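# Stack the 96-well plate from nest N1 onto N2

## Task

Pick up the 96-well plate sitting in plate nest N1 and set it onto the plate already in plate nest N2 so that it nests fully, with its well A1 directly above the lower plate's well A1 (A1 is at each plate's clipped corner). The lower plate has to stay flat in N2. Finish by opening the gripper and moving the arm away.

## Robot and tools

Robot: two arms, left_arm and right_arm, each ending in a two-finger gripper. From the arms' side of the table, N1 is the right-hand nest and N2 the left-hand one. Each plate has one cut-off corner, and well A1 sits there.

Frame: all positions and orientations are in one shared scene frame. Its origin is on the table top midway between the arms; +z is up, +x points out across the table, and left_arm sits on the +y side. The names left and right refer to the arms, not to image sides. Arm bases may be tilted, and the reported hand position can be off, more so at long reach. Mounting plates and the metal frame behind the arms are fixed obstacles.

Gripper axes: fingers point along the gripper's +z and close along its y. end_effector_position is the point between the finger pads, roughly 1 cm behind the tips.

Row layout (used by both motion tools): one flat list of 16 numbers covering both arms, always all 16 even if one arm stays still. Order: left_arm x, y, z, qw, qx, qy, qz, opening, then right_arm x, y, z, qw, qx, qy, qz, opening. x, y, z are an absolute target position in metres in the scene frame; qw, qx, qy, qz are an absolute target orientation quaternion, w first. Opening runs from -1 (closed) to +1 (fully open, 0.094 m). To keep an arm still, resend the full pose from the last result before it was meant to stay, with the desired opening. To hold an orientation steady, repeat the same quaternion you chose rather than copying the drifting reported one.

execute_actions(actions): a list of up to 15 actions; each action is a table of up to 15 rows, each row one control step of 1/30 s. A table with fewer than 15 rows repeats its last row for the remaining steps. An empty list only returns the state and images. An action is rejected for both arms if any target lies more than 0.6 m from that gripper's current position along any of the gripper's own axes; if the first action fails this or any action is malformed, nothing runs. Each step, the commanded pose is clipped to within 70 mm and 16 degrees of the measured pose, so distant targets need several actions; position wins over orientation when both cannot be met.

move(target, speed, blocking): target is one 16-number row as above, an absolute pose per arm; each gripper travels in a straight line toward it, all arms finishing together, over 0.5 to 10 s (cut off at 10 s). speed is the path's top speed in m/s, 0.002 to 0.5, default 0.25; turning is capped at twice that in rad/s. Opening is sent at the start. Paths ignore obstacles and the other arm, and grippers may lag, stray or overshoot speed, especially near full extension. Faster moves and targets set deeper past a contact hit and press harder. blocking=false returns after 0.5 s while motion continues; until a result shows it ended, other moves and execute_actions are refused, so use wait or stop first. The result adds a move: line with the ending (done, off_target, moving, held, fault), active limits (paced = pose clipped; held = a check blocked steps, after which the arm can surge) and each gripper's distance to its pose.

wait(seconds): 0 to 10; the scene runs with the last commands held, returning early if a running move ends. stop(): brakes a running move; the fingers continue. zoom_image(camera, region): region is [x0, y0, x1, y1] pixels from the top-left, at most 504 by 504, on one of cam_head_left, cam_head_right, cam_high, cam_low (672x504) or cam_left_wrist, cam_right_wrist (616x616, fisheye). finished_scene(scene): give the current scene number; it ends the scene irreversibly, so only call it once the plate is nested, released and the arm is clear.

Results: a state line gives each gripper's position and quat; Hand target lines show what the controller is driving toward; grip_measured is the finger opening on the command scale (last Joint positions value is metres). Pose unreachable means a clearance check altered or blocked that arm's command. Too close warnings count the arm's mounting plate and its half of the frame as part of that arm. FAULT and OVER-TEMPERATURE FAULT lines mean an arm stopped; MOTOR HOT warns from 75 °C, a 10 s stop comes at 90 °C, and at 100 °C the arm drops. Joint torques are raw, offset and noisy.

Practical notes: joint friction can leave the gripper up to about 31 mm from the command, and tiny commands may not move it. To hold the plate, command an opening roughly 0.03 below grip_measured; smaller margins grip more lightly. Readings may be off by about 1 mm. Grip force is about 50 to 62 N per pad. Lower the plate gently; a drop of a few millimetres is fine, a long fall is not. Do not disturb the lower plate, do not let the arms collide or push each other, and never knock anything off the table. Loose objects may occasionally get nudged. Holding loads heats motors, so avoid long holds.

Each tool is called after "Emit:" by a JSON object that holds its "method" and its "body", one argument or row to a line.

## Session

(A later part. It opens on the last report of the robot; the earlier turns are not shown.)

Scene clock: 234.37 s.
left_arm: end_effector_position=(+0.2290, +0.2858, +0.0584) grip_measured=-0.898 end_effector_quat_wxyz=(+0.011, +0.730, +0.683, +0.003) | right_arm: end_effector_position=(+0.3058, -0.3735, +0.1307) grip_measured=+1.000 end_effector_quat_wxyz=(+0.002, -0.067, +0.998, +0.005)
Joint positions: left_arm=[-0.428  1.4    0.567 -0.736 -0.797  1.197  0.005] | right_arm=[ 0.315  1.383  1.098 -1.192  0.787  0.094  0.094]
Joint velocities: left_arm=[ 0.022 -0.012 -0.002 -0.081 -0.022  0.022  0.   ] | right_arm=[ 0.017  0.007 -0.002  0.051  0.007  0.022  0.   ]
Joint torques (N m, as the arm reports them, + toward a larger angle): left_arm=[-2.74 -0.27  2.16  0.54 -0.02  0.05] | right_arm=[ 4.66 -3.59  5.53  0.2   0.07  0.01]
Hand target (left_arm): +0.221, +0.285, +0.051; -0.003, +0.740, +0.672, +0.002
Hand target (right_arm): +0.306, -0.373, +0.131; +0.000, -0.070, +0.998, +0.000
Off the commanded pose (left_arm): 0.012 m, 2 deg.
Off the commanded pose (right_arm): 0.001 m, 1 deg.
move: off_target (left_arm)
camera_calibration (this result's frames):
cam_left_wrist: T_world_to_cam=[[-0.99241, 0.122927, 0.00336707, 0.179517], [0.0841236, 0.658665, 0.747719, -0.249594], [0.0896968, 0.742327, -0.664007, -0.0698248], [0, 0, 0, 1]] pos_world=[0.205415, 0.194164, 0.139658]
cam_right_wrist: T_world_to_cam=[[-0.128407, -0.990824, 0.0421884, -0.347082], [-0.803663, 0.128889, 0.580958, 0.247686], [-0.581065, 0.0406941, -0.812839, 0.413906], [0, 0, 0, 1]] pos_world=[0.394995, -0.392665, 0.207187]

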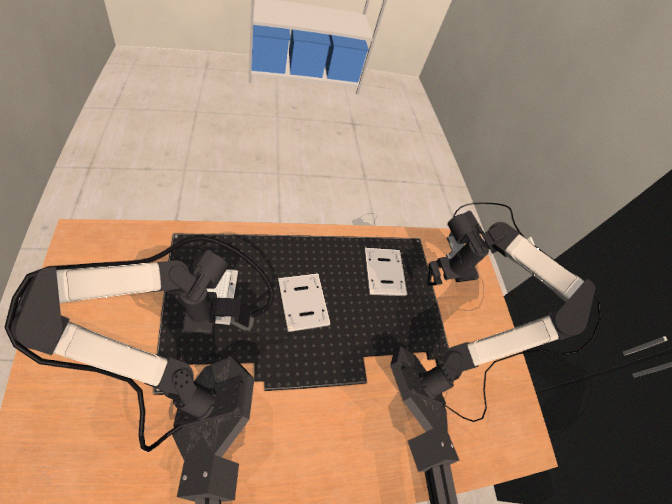

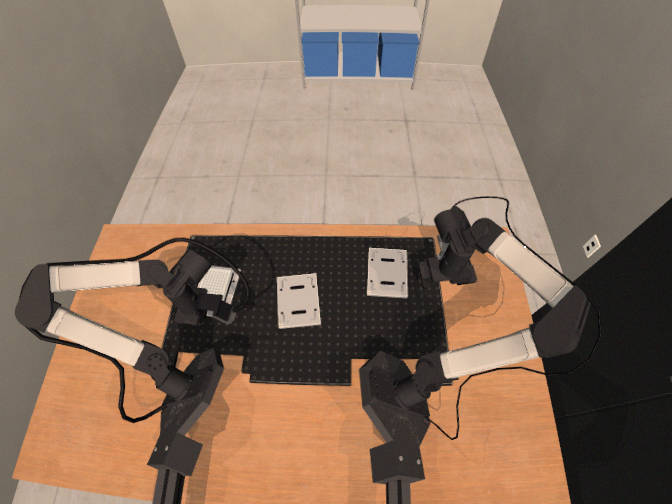

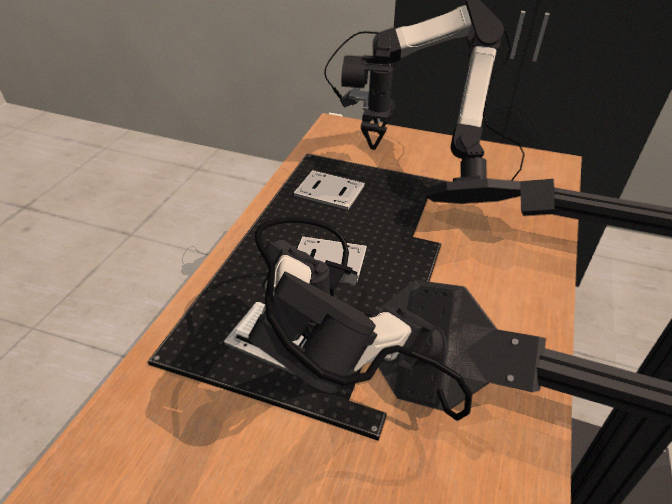

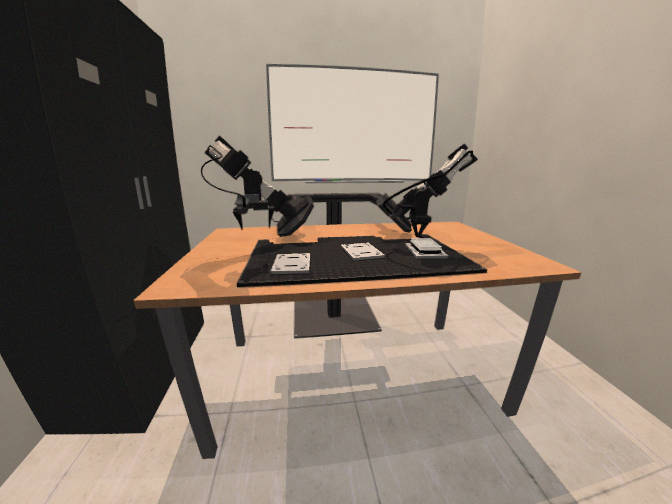

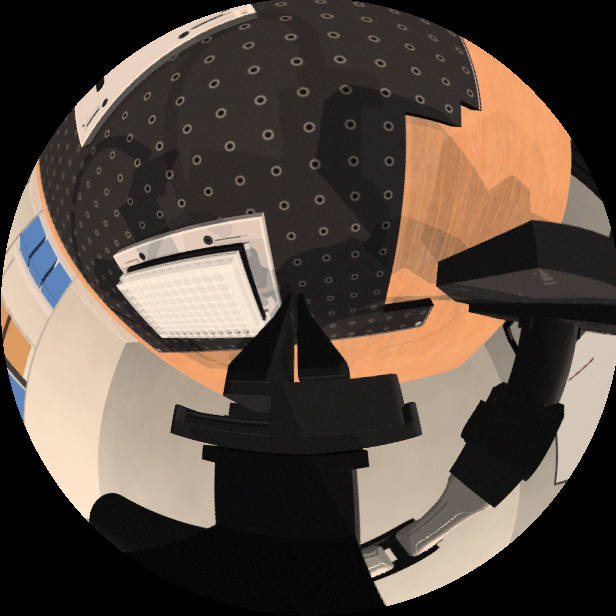

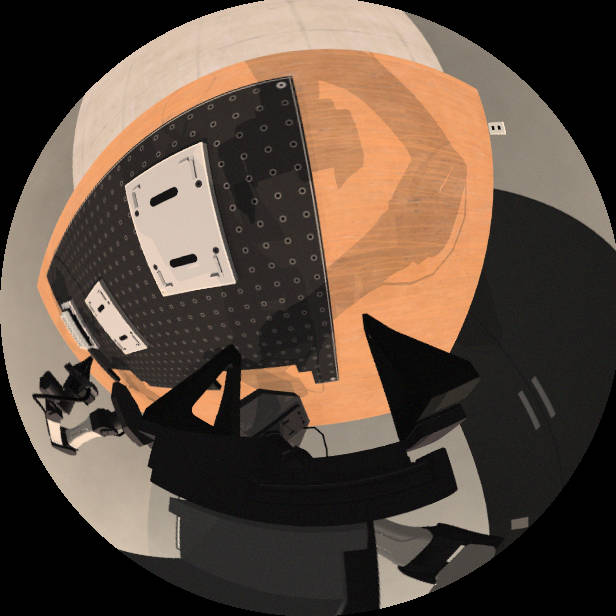

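Emit:
{"method": "execute_actions", "body": {
  "actions": [
    [[0.222,0.285,0.052,0,0.738,0.675,0,-0.02,0.306,-0.373,0.131,0,-0.07,0.997,0,1]],
    [[0.222,0.285,0.052,0,0.738,0.675,0,0.06,0.306,-0.373,0.131,0,-0.07,0.997,0,1]],
    [[0.222,0.285,0.052,0,0.738,0.675,0,0.11,0.306,-0.373,0.131,0,-0.07,0.997,0,1]]
  ]
}}

Emit:
{"method": "zoom_image", "body": {
  "camera": "cam_left_wrist",
  "region": [90,190,300,370]
}}

Emit:
{"method": "execute_actions", "body": {
  "actions": [
    [[0.222,0.285,0.052,0,0.738,0.675,0,0.16,0.306,-0.373,0.131,0,-0.07,0.997,0,1]]
  ]
}}

Emit:
{"method": "zoom_image", "body": {
  "camera": "cam_left_wrist",
  "region": [90,190,300,370]
}}

Scene clock: 244.10 s.
left_arm: end_effector_position=(+0.2294, +0.2856, +0.0584) grip_measured=+0.108 end_effector_quat_wxyz=(+0.012, +0.731, +0.683, +0.003) | right_arm: end_effector_position=(+0.3058, -0.3735, +0.1307) grip_measured=+1.000 end_effector_quat_wxyz=(+0.002, -0.067, +0.998, +0.005)
Joint positions: left_arm=[-0.428  1.4    0.567 -0.734 -0.797  1.2    0.052] | right_arm=[ 0.315  1.383  1.098 -1.192  0.787  0.094  0.094]
Joint velocities: left_arm=[ 0.012  0.022  0.002 -0.022  0.007 -0.007 -0.   ] | right_arm=[ 0.002  0.002  0.007 -0.007 -0.007  0.022  0.   ]
Joint torques (N m, as the arm reports them, + toward a larger angle): left_arm=[-2.73 -0.78  2.6   0.48  0.05  0.03] | right_arm=[ 4.66 -3.59  5.52  0.2   0.06  0.01]
Hand target (left_arm): +0.222, +0.285, +0.052; +0.000, +0.738, +0.675, +0.000
Hand target (right_arm): +0.306, -0.373, +0.131; +0.000, -0.070, +0.998, +0.000
Off the commanded pose (left_arm): 0.010 m, 2 deg.
Off the commanded pose (right_arm): 0.001 m, 1 deg.
camera_calibration (this result's frames):
cam_left_wrist: T_world_to_cam=[[-0.992287, 0.123948, 0.00183627, 0.179709], [0.083709, 0.659072, 0.747407, -0.249514], [0.0914297, 0.741796, -0.664364, -0.0699385], [0, 0, 0, 1]] pos_world=[0.205604, 0.194053, 0.139694]
cam_right_wrist: T_world_to_cam=[[-0.128407, -0.990824, 0.0421884, -0.347082], [-0.803663, 0.128889, 0.580958, 0.247686], [-0.581065, 0.0406941, -0.812839, 0.413906], [0, 0, 0, 1]] pos_world=[0.394995, -0.392665, 0.207187]

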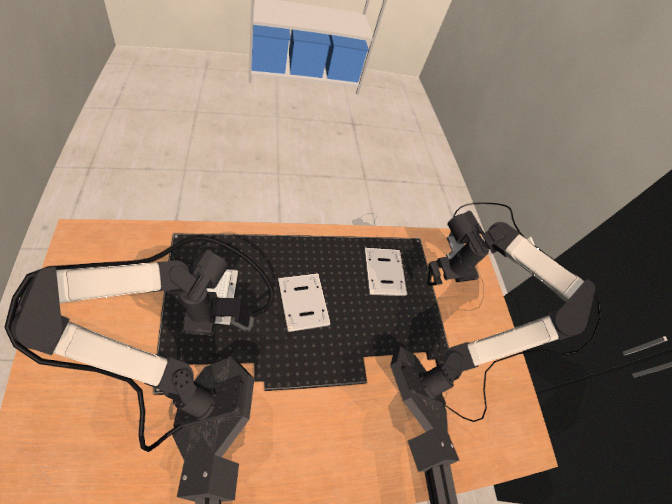

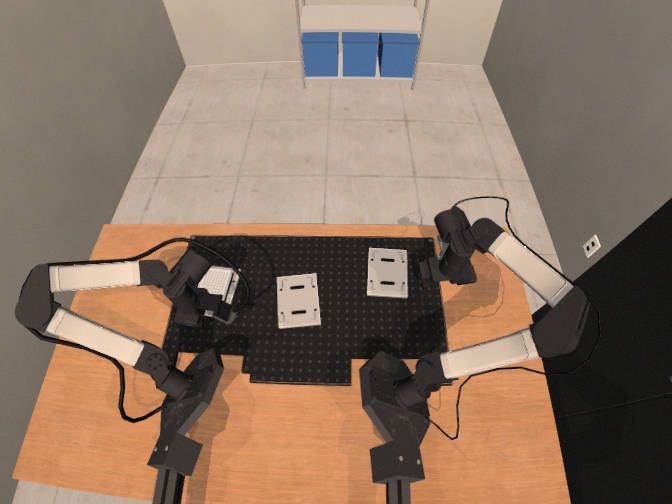

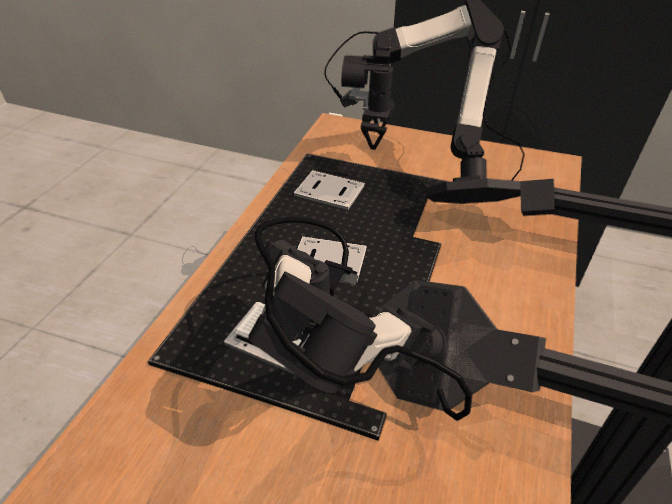

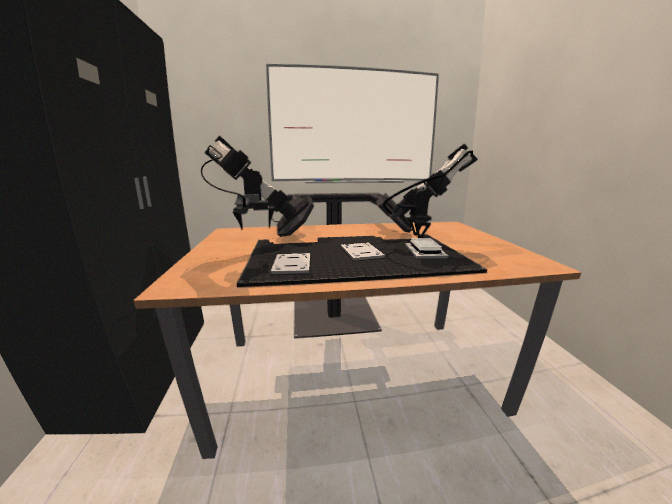

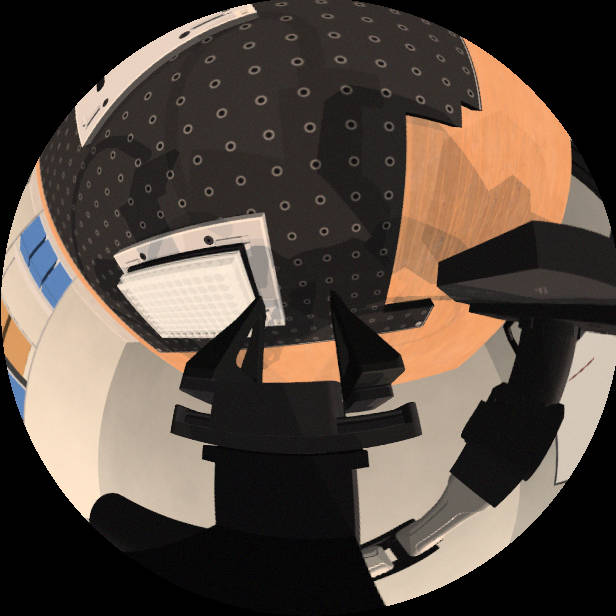

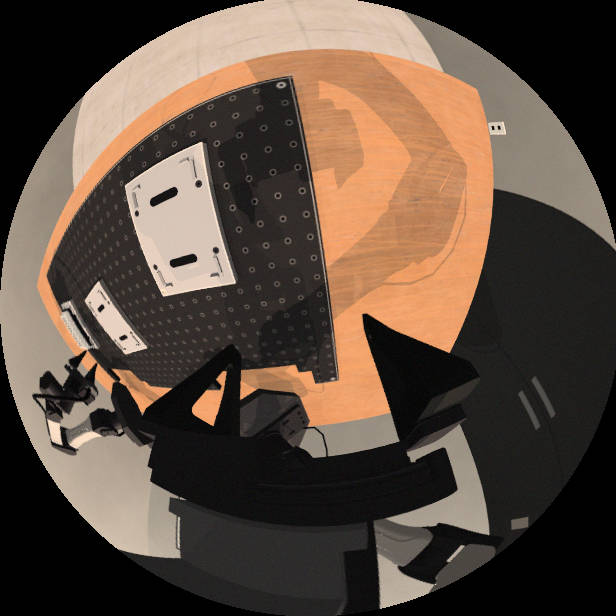

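Region (90, 190, 300, 370) of cam_left_wrist's 616x616 image, scaled by 2.400, with more detail than that image has; it fills the top 432 rows of this view, and the rest is white.

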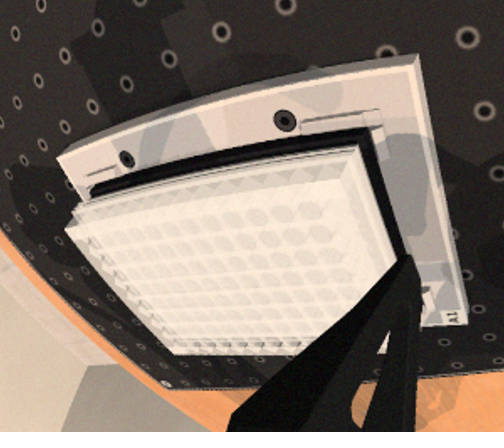

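Scene clock: 244.60 s.
left_arm: end_effector_position=(+0.2294, +0.2856, +0.0584) grip_measured=+0.157 end_effector_quat_wxyz=(+0.012, +0.731, +0.683, +0.003) | right_arm: end_effector_position=(+0.3058, -0.3735, +0.1307) grip_measured=+1.000 end_effector_quat_wxyz=(+0.002, -0.067, +0.998, +0.005)
Joint positions: left_arm=[-0.428  1.4    0.567 -0.734 -0.797  1.2    0.054] | right_arm=[ 0.315  1.383  1.098 -1.192  0.787  0.094  0.094]
Joint velocities: left_arm=[-0.007  0.012  0.007  0.051 -0.022  0.007 -0.   ] | right_arm=[-0.012 -0.002  0.012  0.007  0.022  0.007  0.   ]
Joint torques (N m, as the arm reports them, + toward a larger angle): left_arm=[-2.72 -0.74  2.6   0.48  0.04  0.04] | right_arm=[ 4.66 -3.6   5.53  0.2   0.07  0.01]
Hand target (left_arm): +0.222, +0.285, +0.052; +0.000, +0.738, +0.675, +0.000
Hand target (right_arm): +0.306, -0.373, +0.131; +0.000, -0.070, +0.998, +0.000
Off the commanded pose (left_arm): 0.010 m, 2 deg.
Off the commanded pose (right_arm): 0.001 m, 1 deg.
camera_calibration (this result's frames):
cam_left_wrist: T_world_to_cam=[[-0.992287, 0.123948, 0.00183627, 0.179709], [0.083709, 0.659072, 0.747407, -0.249514], [0.0914297, 0.741796, -0.664364, -0.0699385], [0, 0, 0, 1]] pos_world=[0.205604, 0.194053, 0.139694]
cam_right_wrist: T_world_to_cam=[[-0.128407, -0.990824, 0.0421884, -0.347082], [-0.803663, 0.128889, 0.580958, 0.247686], [-0.581065, 0.0406941, -0.812839, 0.413906], [0, 0, 0, 1]] pos_world=[0.394995, -0.392665, 0.207187]

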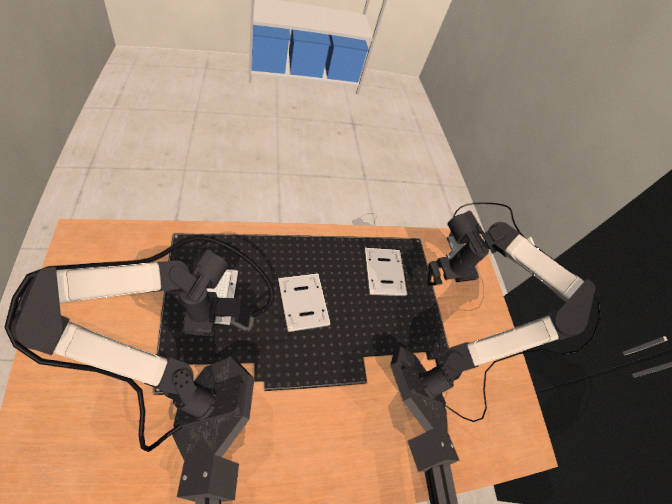

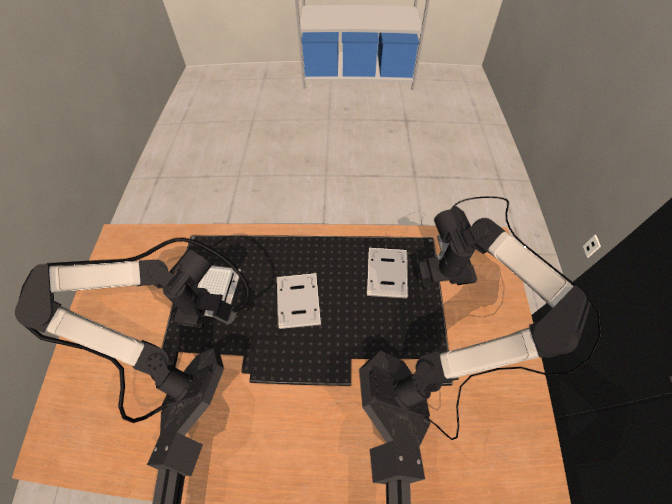

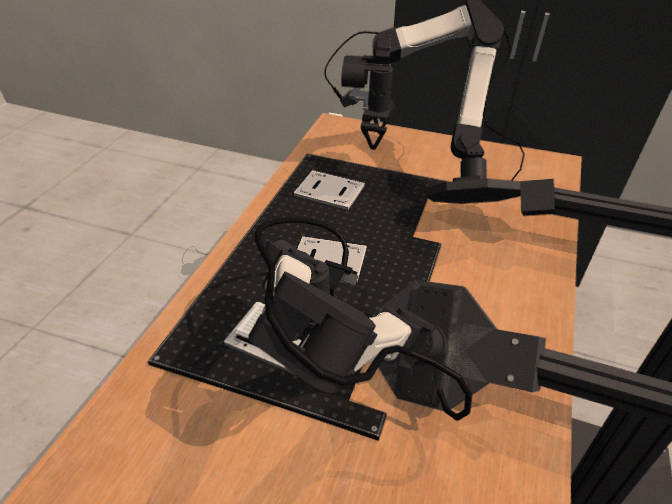

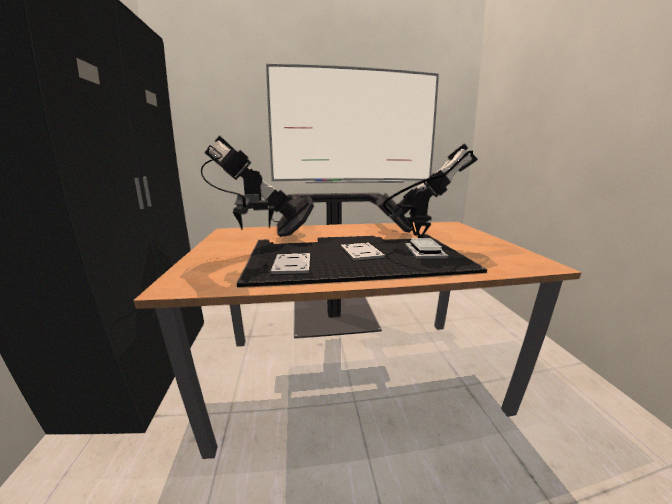

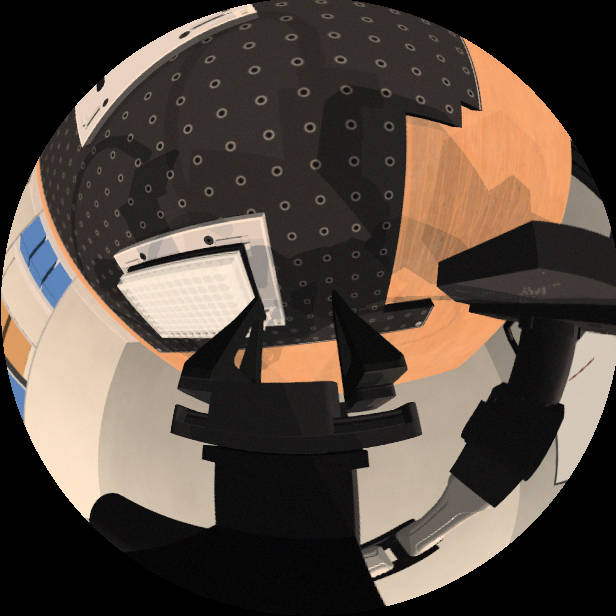

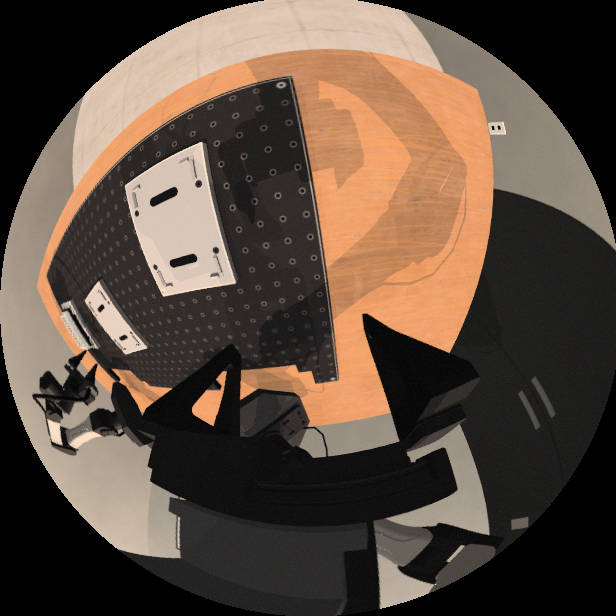

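Region (90, 190, 300, 370) of cam_left_wrist's 616x616 image, scaled by 2.400, with more detail than that image has; it fills the top 432 rows of this view, and the rest is white.

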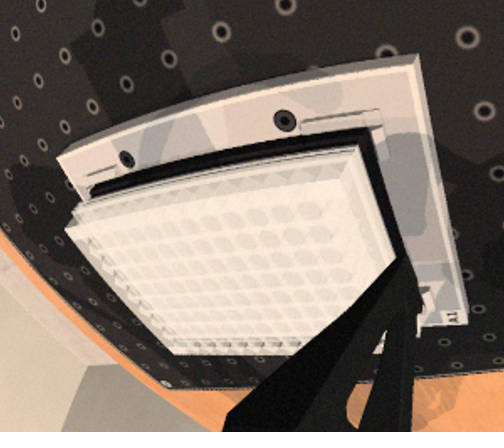

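Emit:
{"method": "execute_actions", "body": {
  "actions": [
    [[0.222,0.285,0.052,0,0.738,0.675,0,0.21,0.306,-0.373,0.131,0,-0.07,0.997,0,1]],
    [[0.222,0.285,0.052,0,0.738,0.675,0,0.26,0.306,-0.373,0.131,0,-0.07,0.997,0,1]]
  ]
}}

Emit:
{"method": "zoom_image", "body": {
  "camera": "cam_left_wrist",
  "region": [90,190,300,370]
}}

Emit:
{"method": "execute_actions", "body": {
  "actions": [
    [[0.222,0.285,0.052,0,0.738,0.675,0,0.31,0.306,-0.373,0.131,0,-0.07,0.997,0,1]]
  ]
}}

Emit:
{"method": "zoom_image", "body": {
  "camera": "cam_left_wrist",
  "region": [90,190,300,370]
}}

Scene clock: 250.60 s.
left_arm: end_effector_position=(+0.2294, +0.2856, +0.0584) grip_measured=+0.258 end_effector_quat_wxyz=(+0.012, +0.731, +0.683, +0.003) | right_arm: end_effector_position=(+0.3058, -0.3735, +0.1307) grip_measured=+1.000 end_effector_quat_wxyz=(+0.002, -0.067, +0.998, +0.005)
Joint positions: left_arm=[-0.428  1.4    0.567 -0.734 -0.797  1.2    0.059] | right_arm=[ 0.315  1.383  1.098 -1.192  0.787  0.094  0.094]
Joint velocities: left_arm=[-0.002 -0.022 -0.012 -0.022 -0.022 -0.022 -0.   ] | right_arm=[ 0.002 -0.012 -0.007  0.022 -0.007  0.066  0.   ]
Joint torques (N m, as the arm reports them, + toward a larger angle): left_arm=[-2.69 -0.74  2.6   0.49  0.06  0.03] | right_arm=[ 4.66 -3.59  5.53  0.2   0.07  0.01]
Hand target (left_arm): +0.222, +0.285, +0.052; +0.000, +0.738, +0.675, +0.000
Hand target (right_arm): +0.306, -0.373, +0.131; +0.000, -0.070, +0.998, +0.000
Off the commanded pose (left_arm): 0.010 m, 2 deg.
Off the commanded pose (right_arm): 0.001 m, 1 deg.
camera_calibration (this result's frames):
cam_left_wrist: T_world_to_cam=[[-0.992287, 0.123948, 0.00183627, 0.179709], [0.083709, 0.659072, 0.747407, -0.249514], [0.0914297, 0.741796, -0.664364, -0.0699385], [0, 0, 0, 1]] pos_world=[0.205604, 0.194053, 0.139694]
cam_right_wrist: T_world_to_cam=[[-0.128407, -0.990824, 0.0421884, -0.347082], [-0.803663, 0.128889, 0.580958, 0.247686], [-0.581065, 0.0406941, -0.812839, 0.413906], [0, 0, 0, 1]] pos_world=[0.394995, -0.392665, 0.207187]

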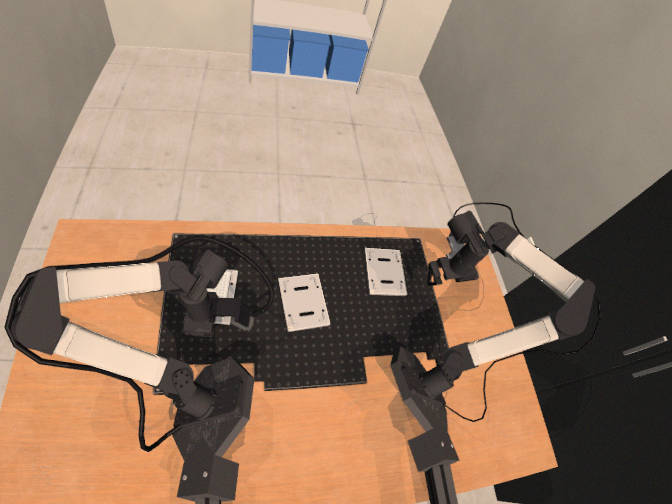

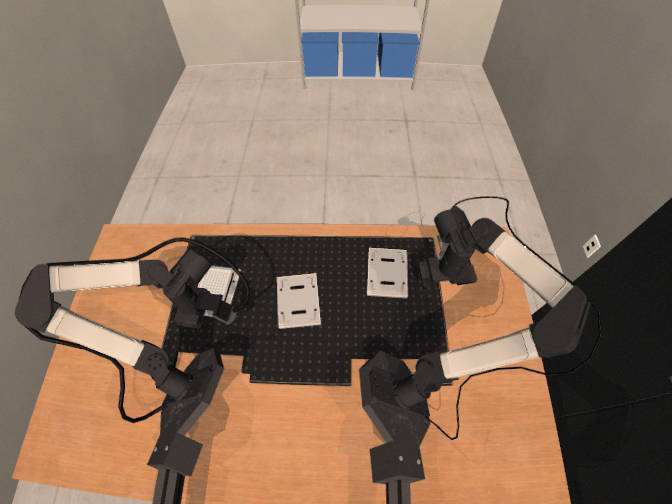

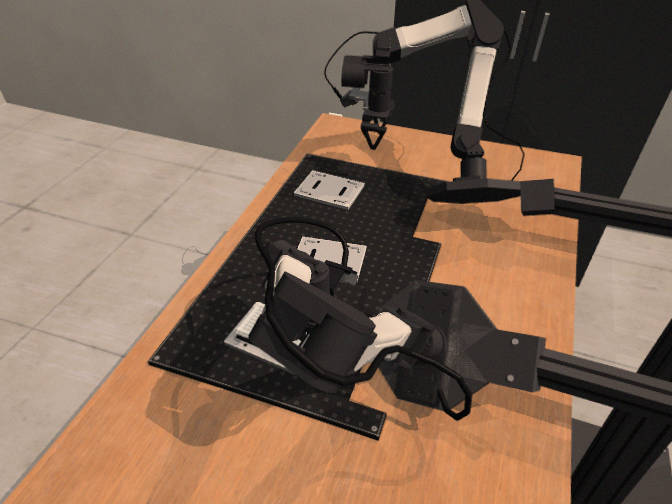

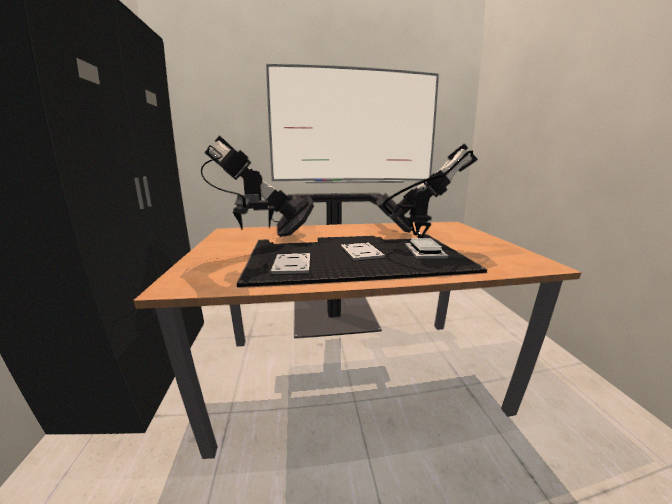

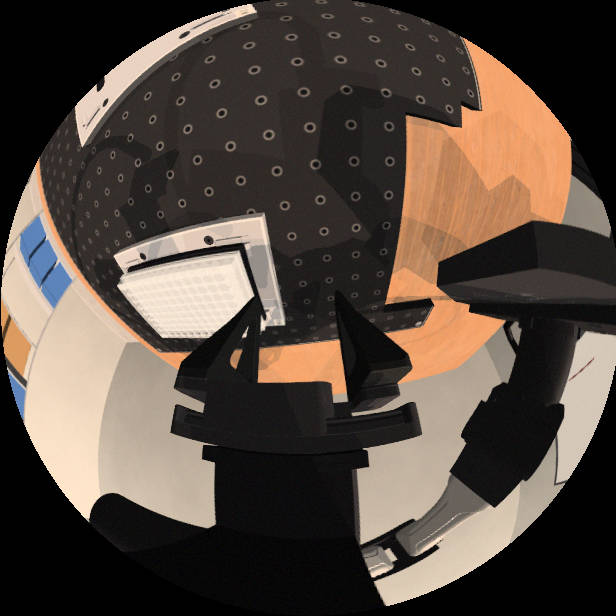

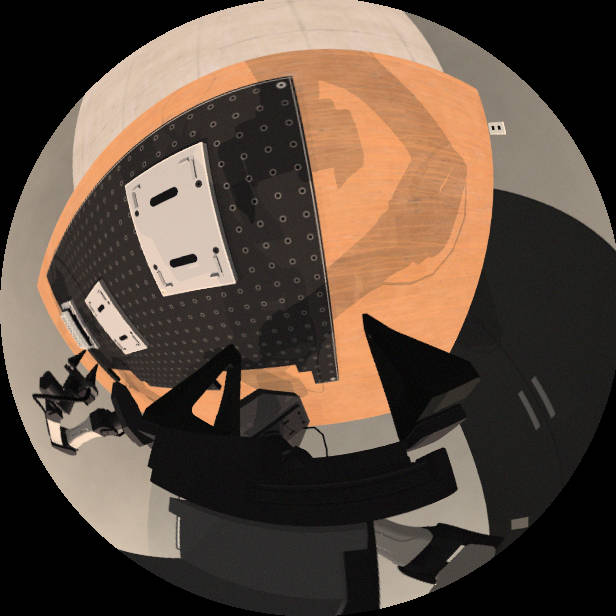

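Region (90, 190, 300, 370) of cam_left_wrist's 616x616 image, scaled by 2.400, with more detail than that image has; it fills the top 432 rows of this view, and the rest is white.

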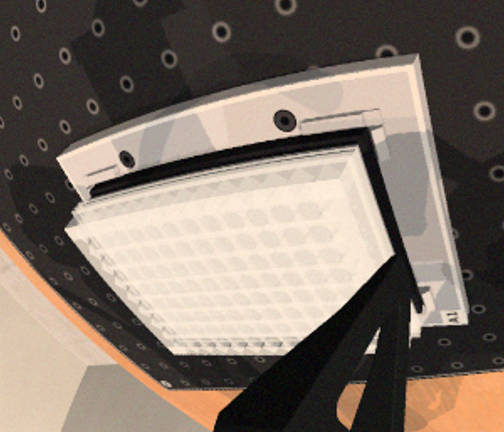

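Scene clock: 251.10 s.
left_arm: end_effector_position=(+0.2294, +0.2856, +0.0584) grip_measured=+0.307 end_effector_quat_wxyz=(+0.012, +0.731, +0.683, +0.003) | right_arm: end_effector_position=(+0.3058, -0.3735, +0.1307) grip_measured=+1.000 end_effector_quat_wxyz=(+0.002, -0.067, +0.998, +0.005)
Joint positions: left_arm=[-0.428  1.4    0.567 -0.734 -0.797  1.2    0.061] | right_arm=[ 0.315  1.383  1.098 -1.192  0.787  0.094  0.094]
Joint velocities: left_arm=[-0.002  0.007  0.007 -0.051 -0.022 -0.037  0.001] | right_arm=[-0.007  0.012 -0.002 -0.037  0.007 -0.051  0.   ]
Joint torques (N m, as the arm reports them, + toward a larger angle): left_arm=[-2.76 -0.76  2.56  0.47  0.05  0.03] | right_arm=[ 4.66 -3.59  5.52  0.2   0.07  0.01]
Hand target (left_arm): +0.222, +0.285, +0.052; +0.000, +0.738, +0.675, +0.000
Hand target (right_arm): +0.306, -0.373, +0.131; +0.000, -0.070, +0.998, +0.000
Off the commanded pose (left_arm): 0.010 m, 2 deg.
Off the commanded pose (right_arm): 0.001 m, 1 deg.
camera_calibration (this result's frames):
cam_left_wrist: T_world_to_cam=[[-0.992287, 0.123948, 0.00183627, 0.179709], [0.083709, 0.659072, 0.747407, -0.249514], [0.0914297, 0.741796, -0.664364, -0.0699385], [0, 0, 0, 1]] pos_world=[0.205604, 0.194053, 0.139694]
cam_right_wrist: T_world_to_cam=[[-0.128407, -0.990824, 0.0421884, -0.347082], [-0.803663, 0.128889, 0.580958, 0.247686], [-0.581065, 0.0406941, -0.812839, 0.413906], [0, 0, 0, 1]] pos_world=[0.394995, -0.392665, 0.207187]

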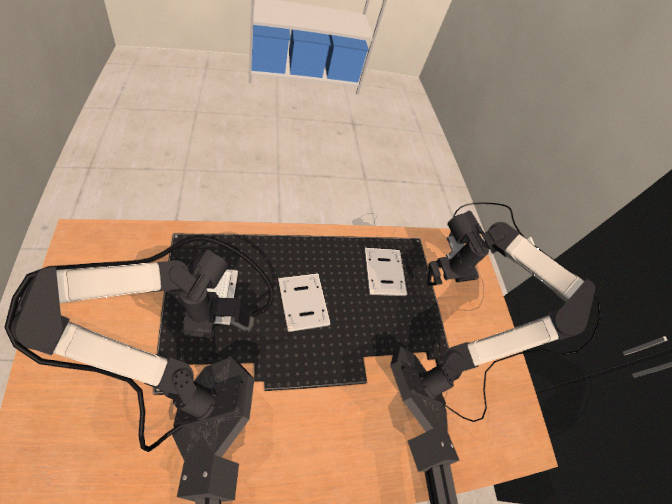

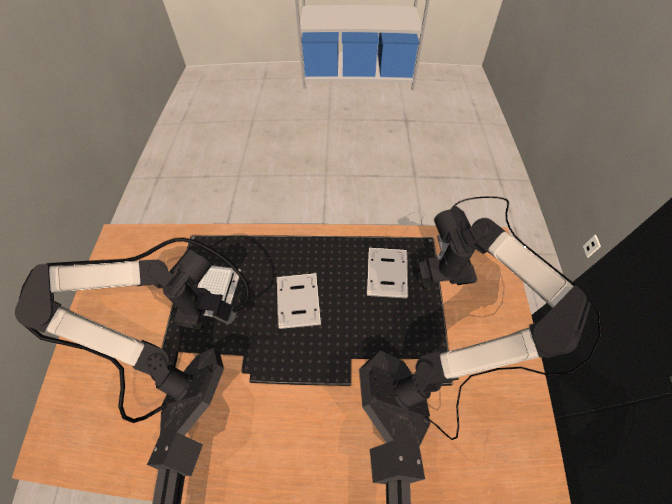

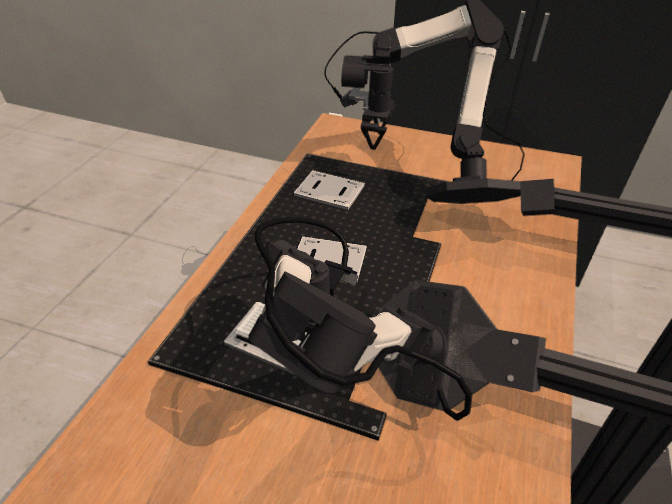

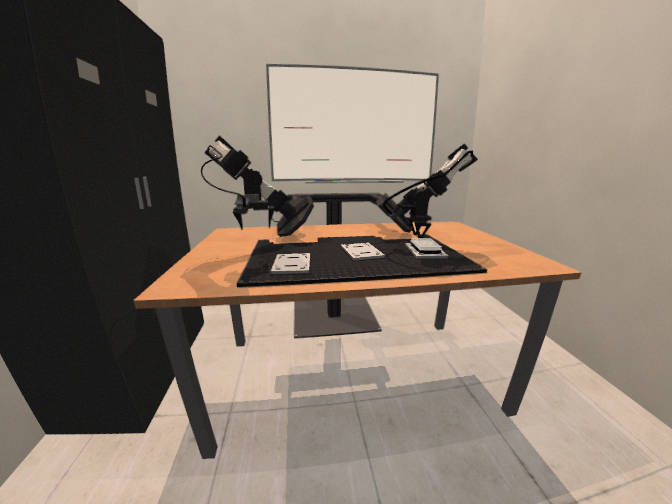

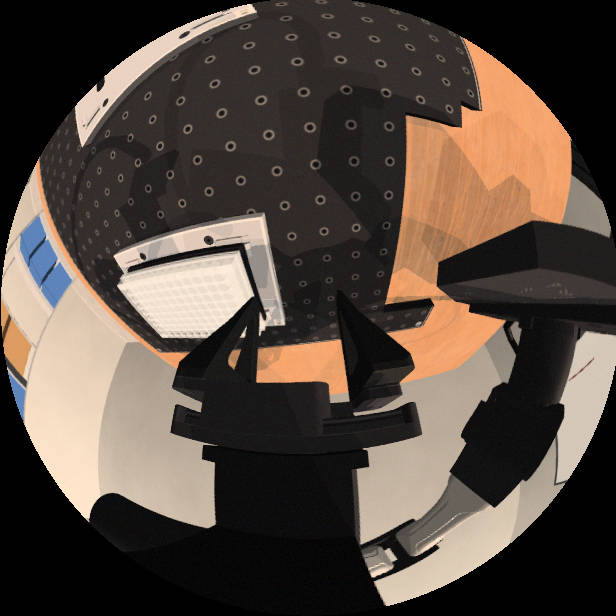

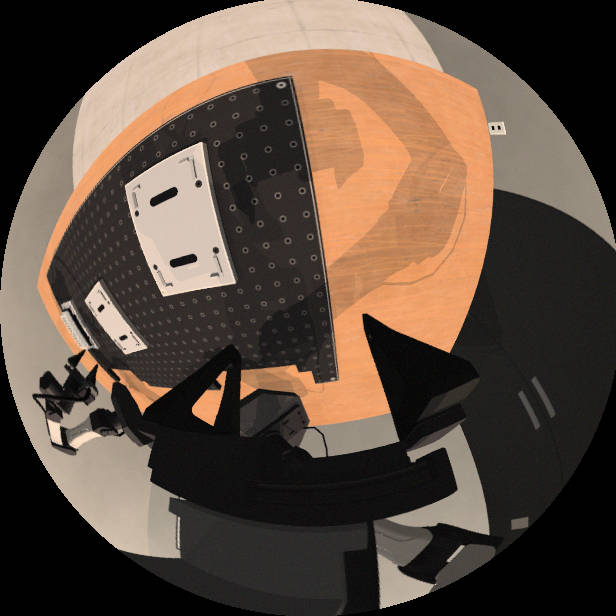

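Region (90, 190, 300, 370) of cam_left_wrist's 616x616 image, scaled by 2.400, with more detail than that image has; it fills the top 432 rows of this view, and the rest is white.

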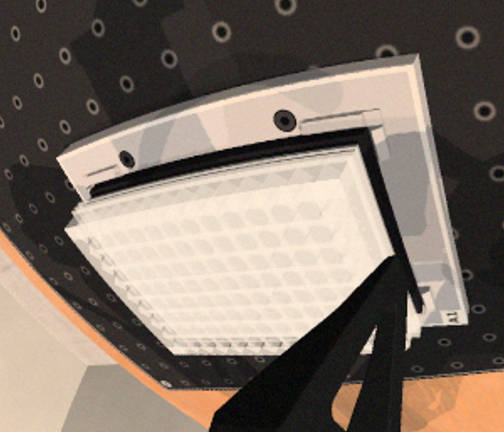

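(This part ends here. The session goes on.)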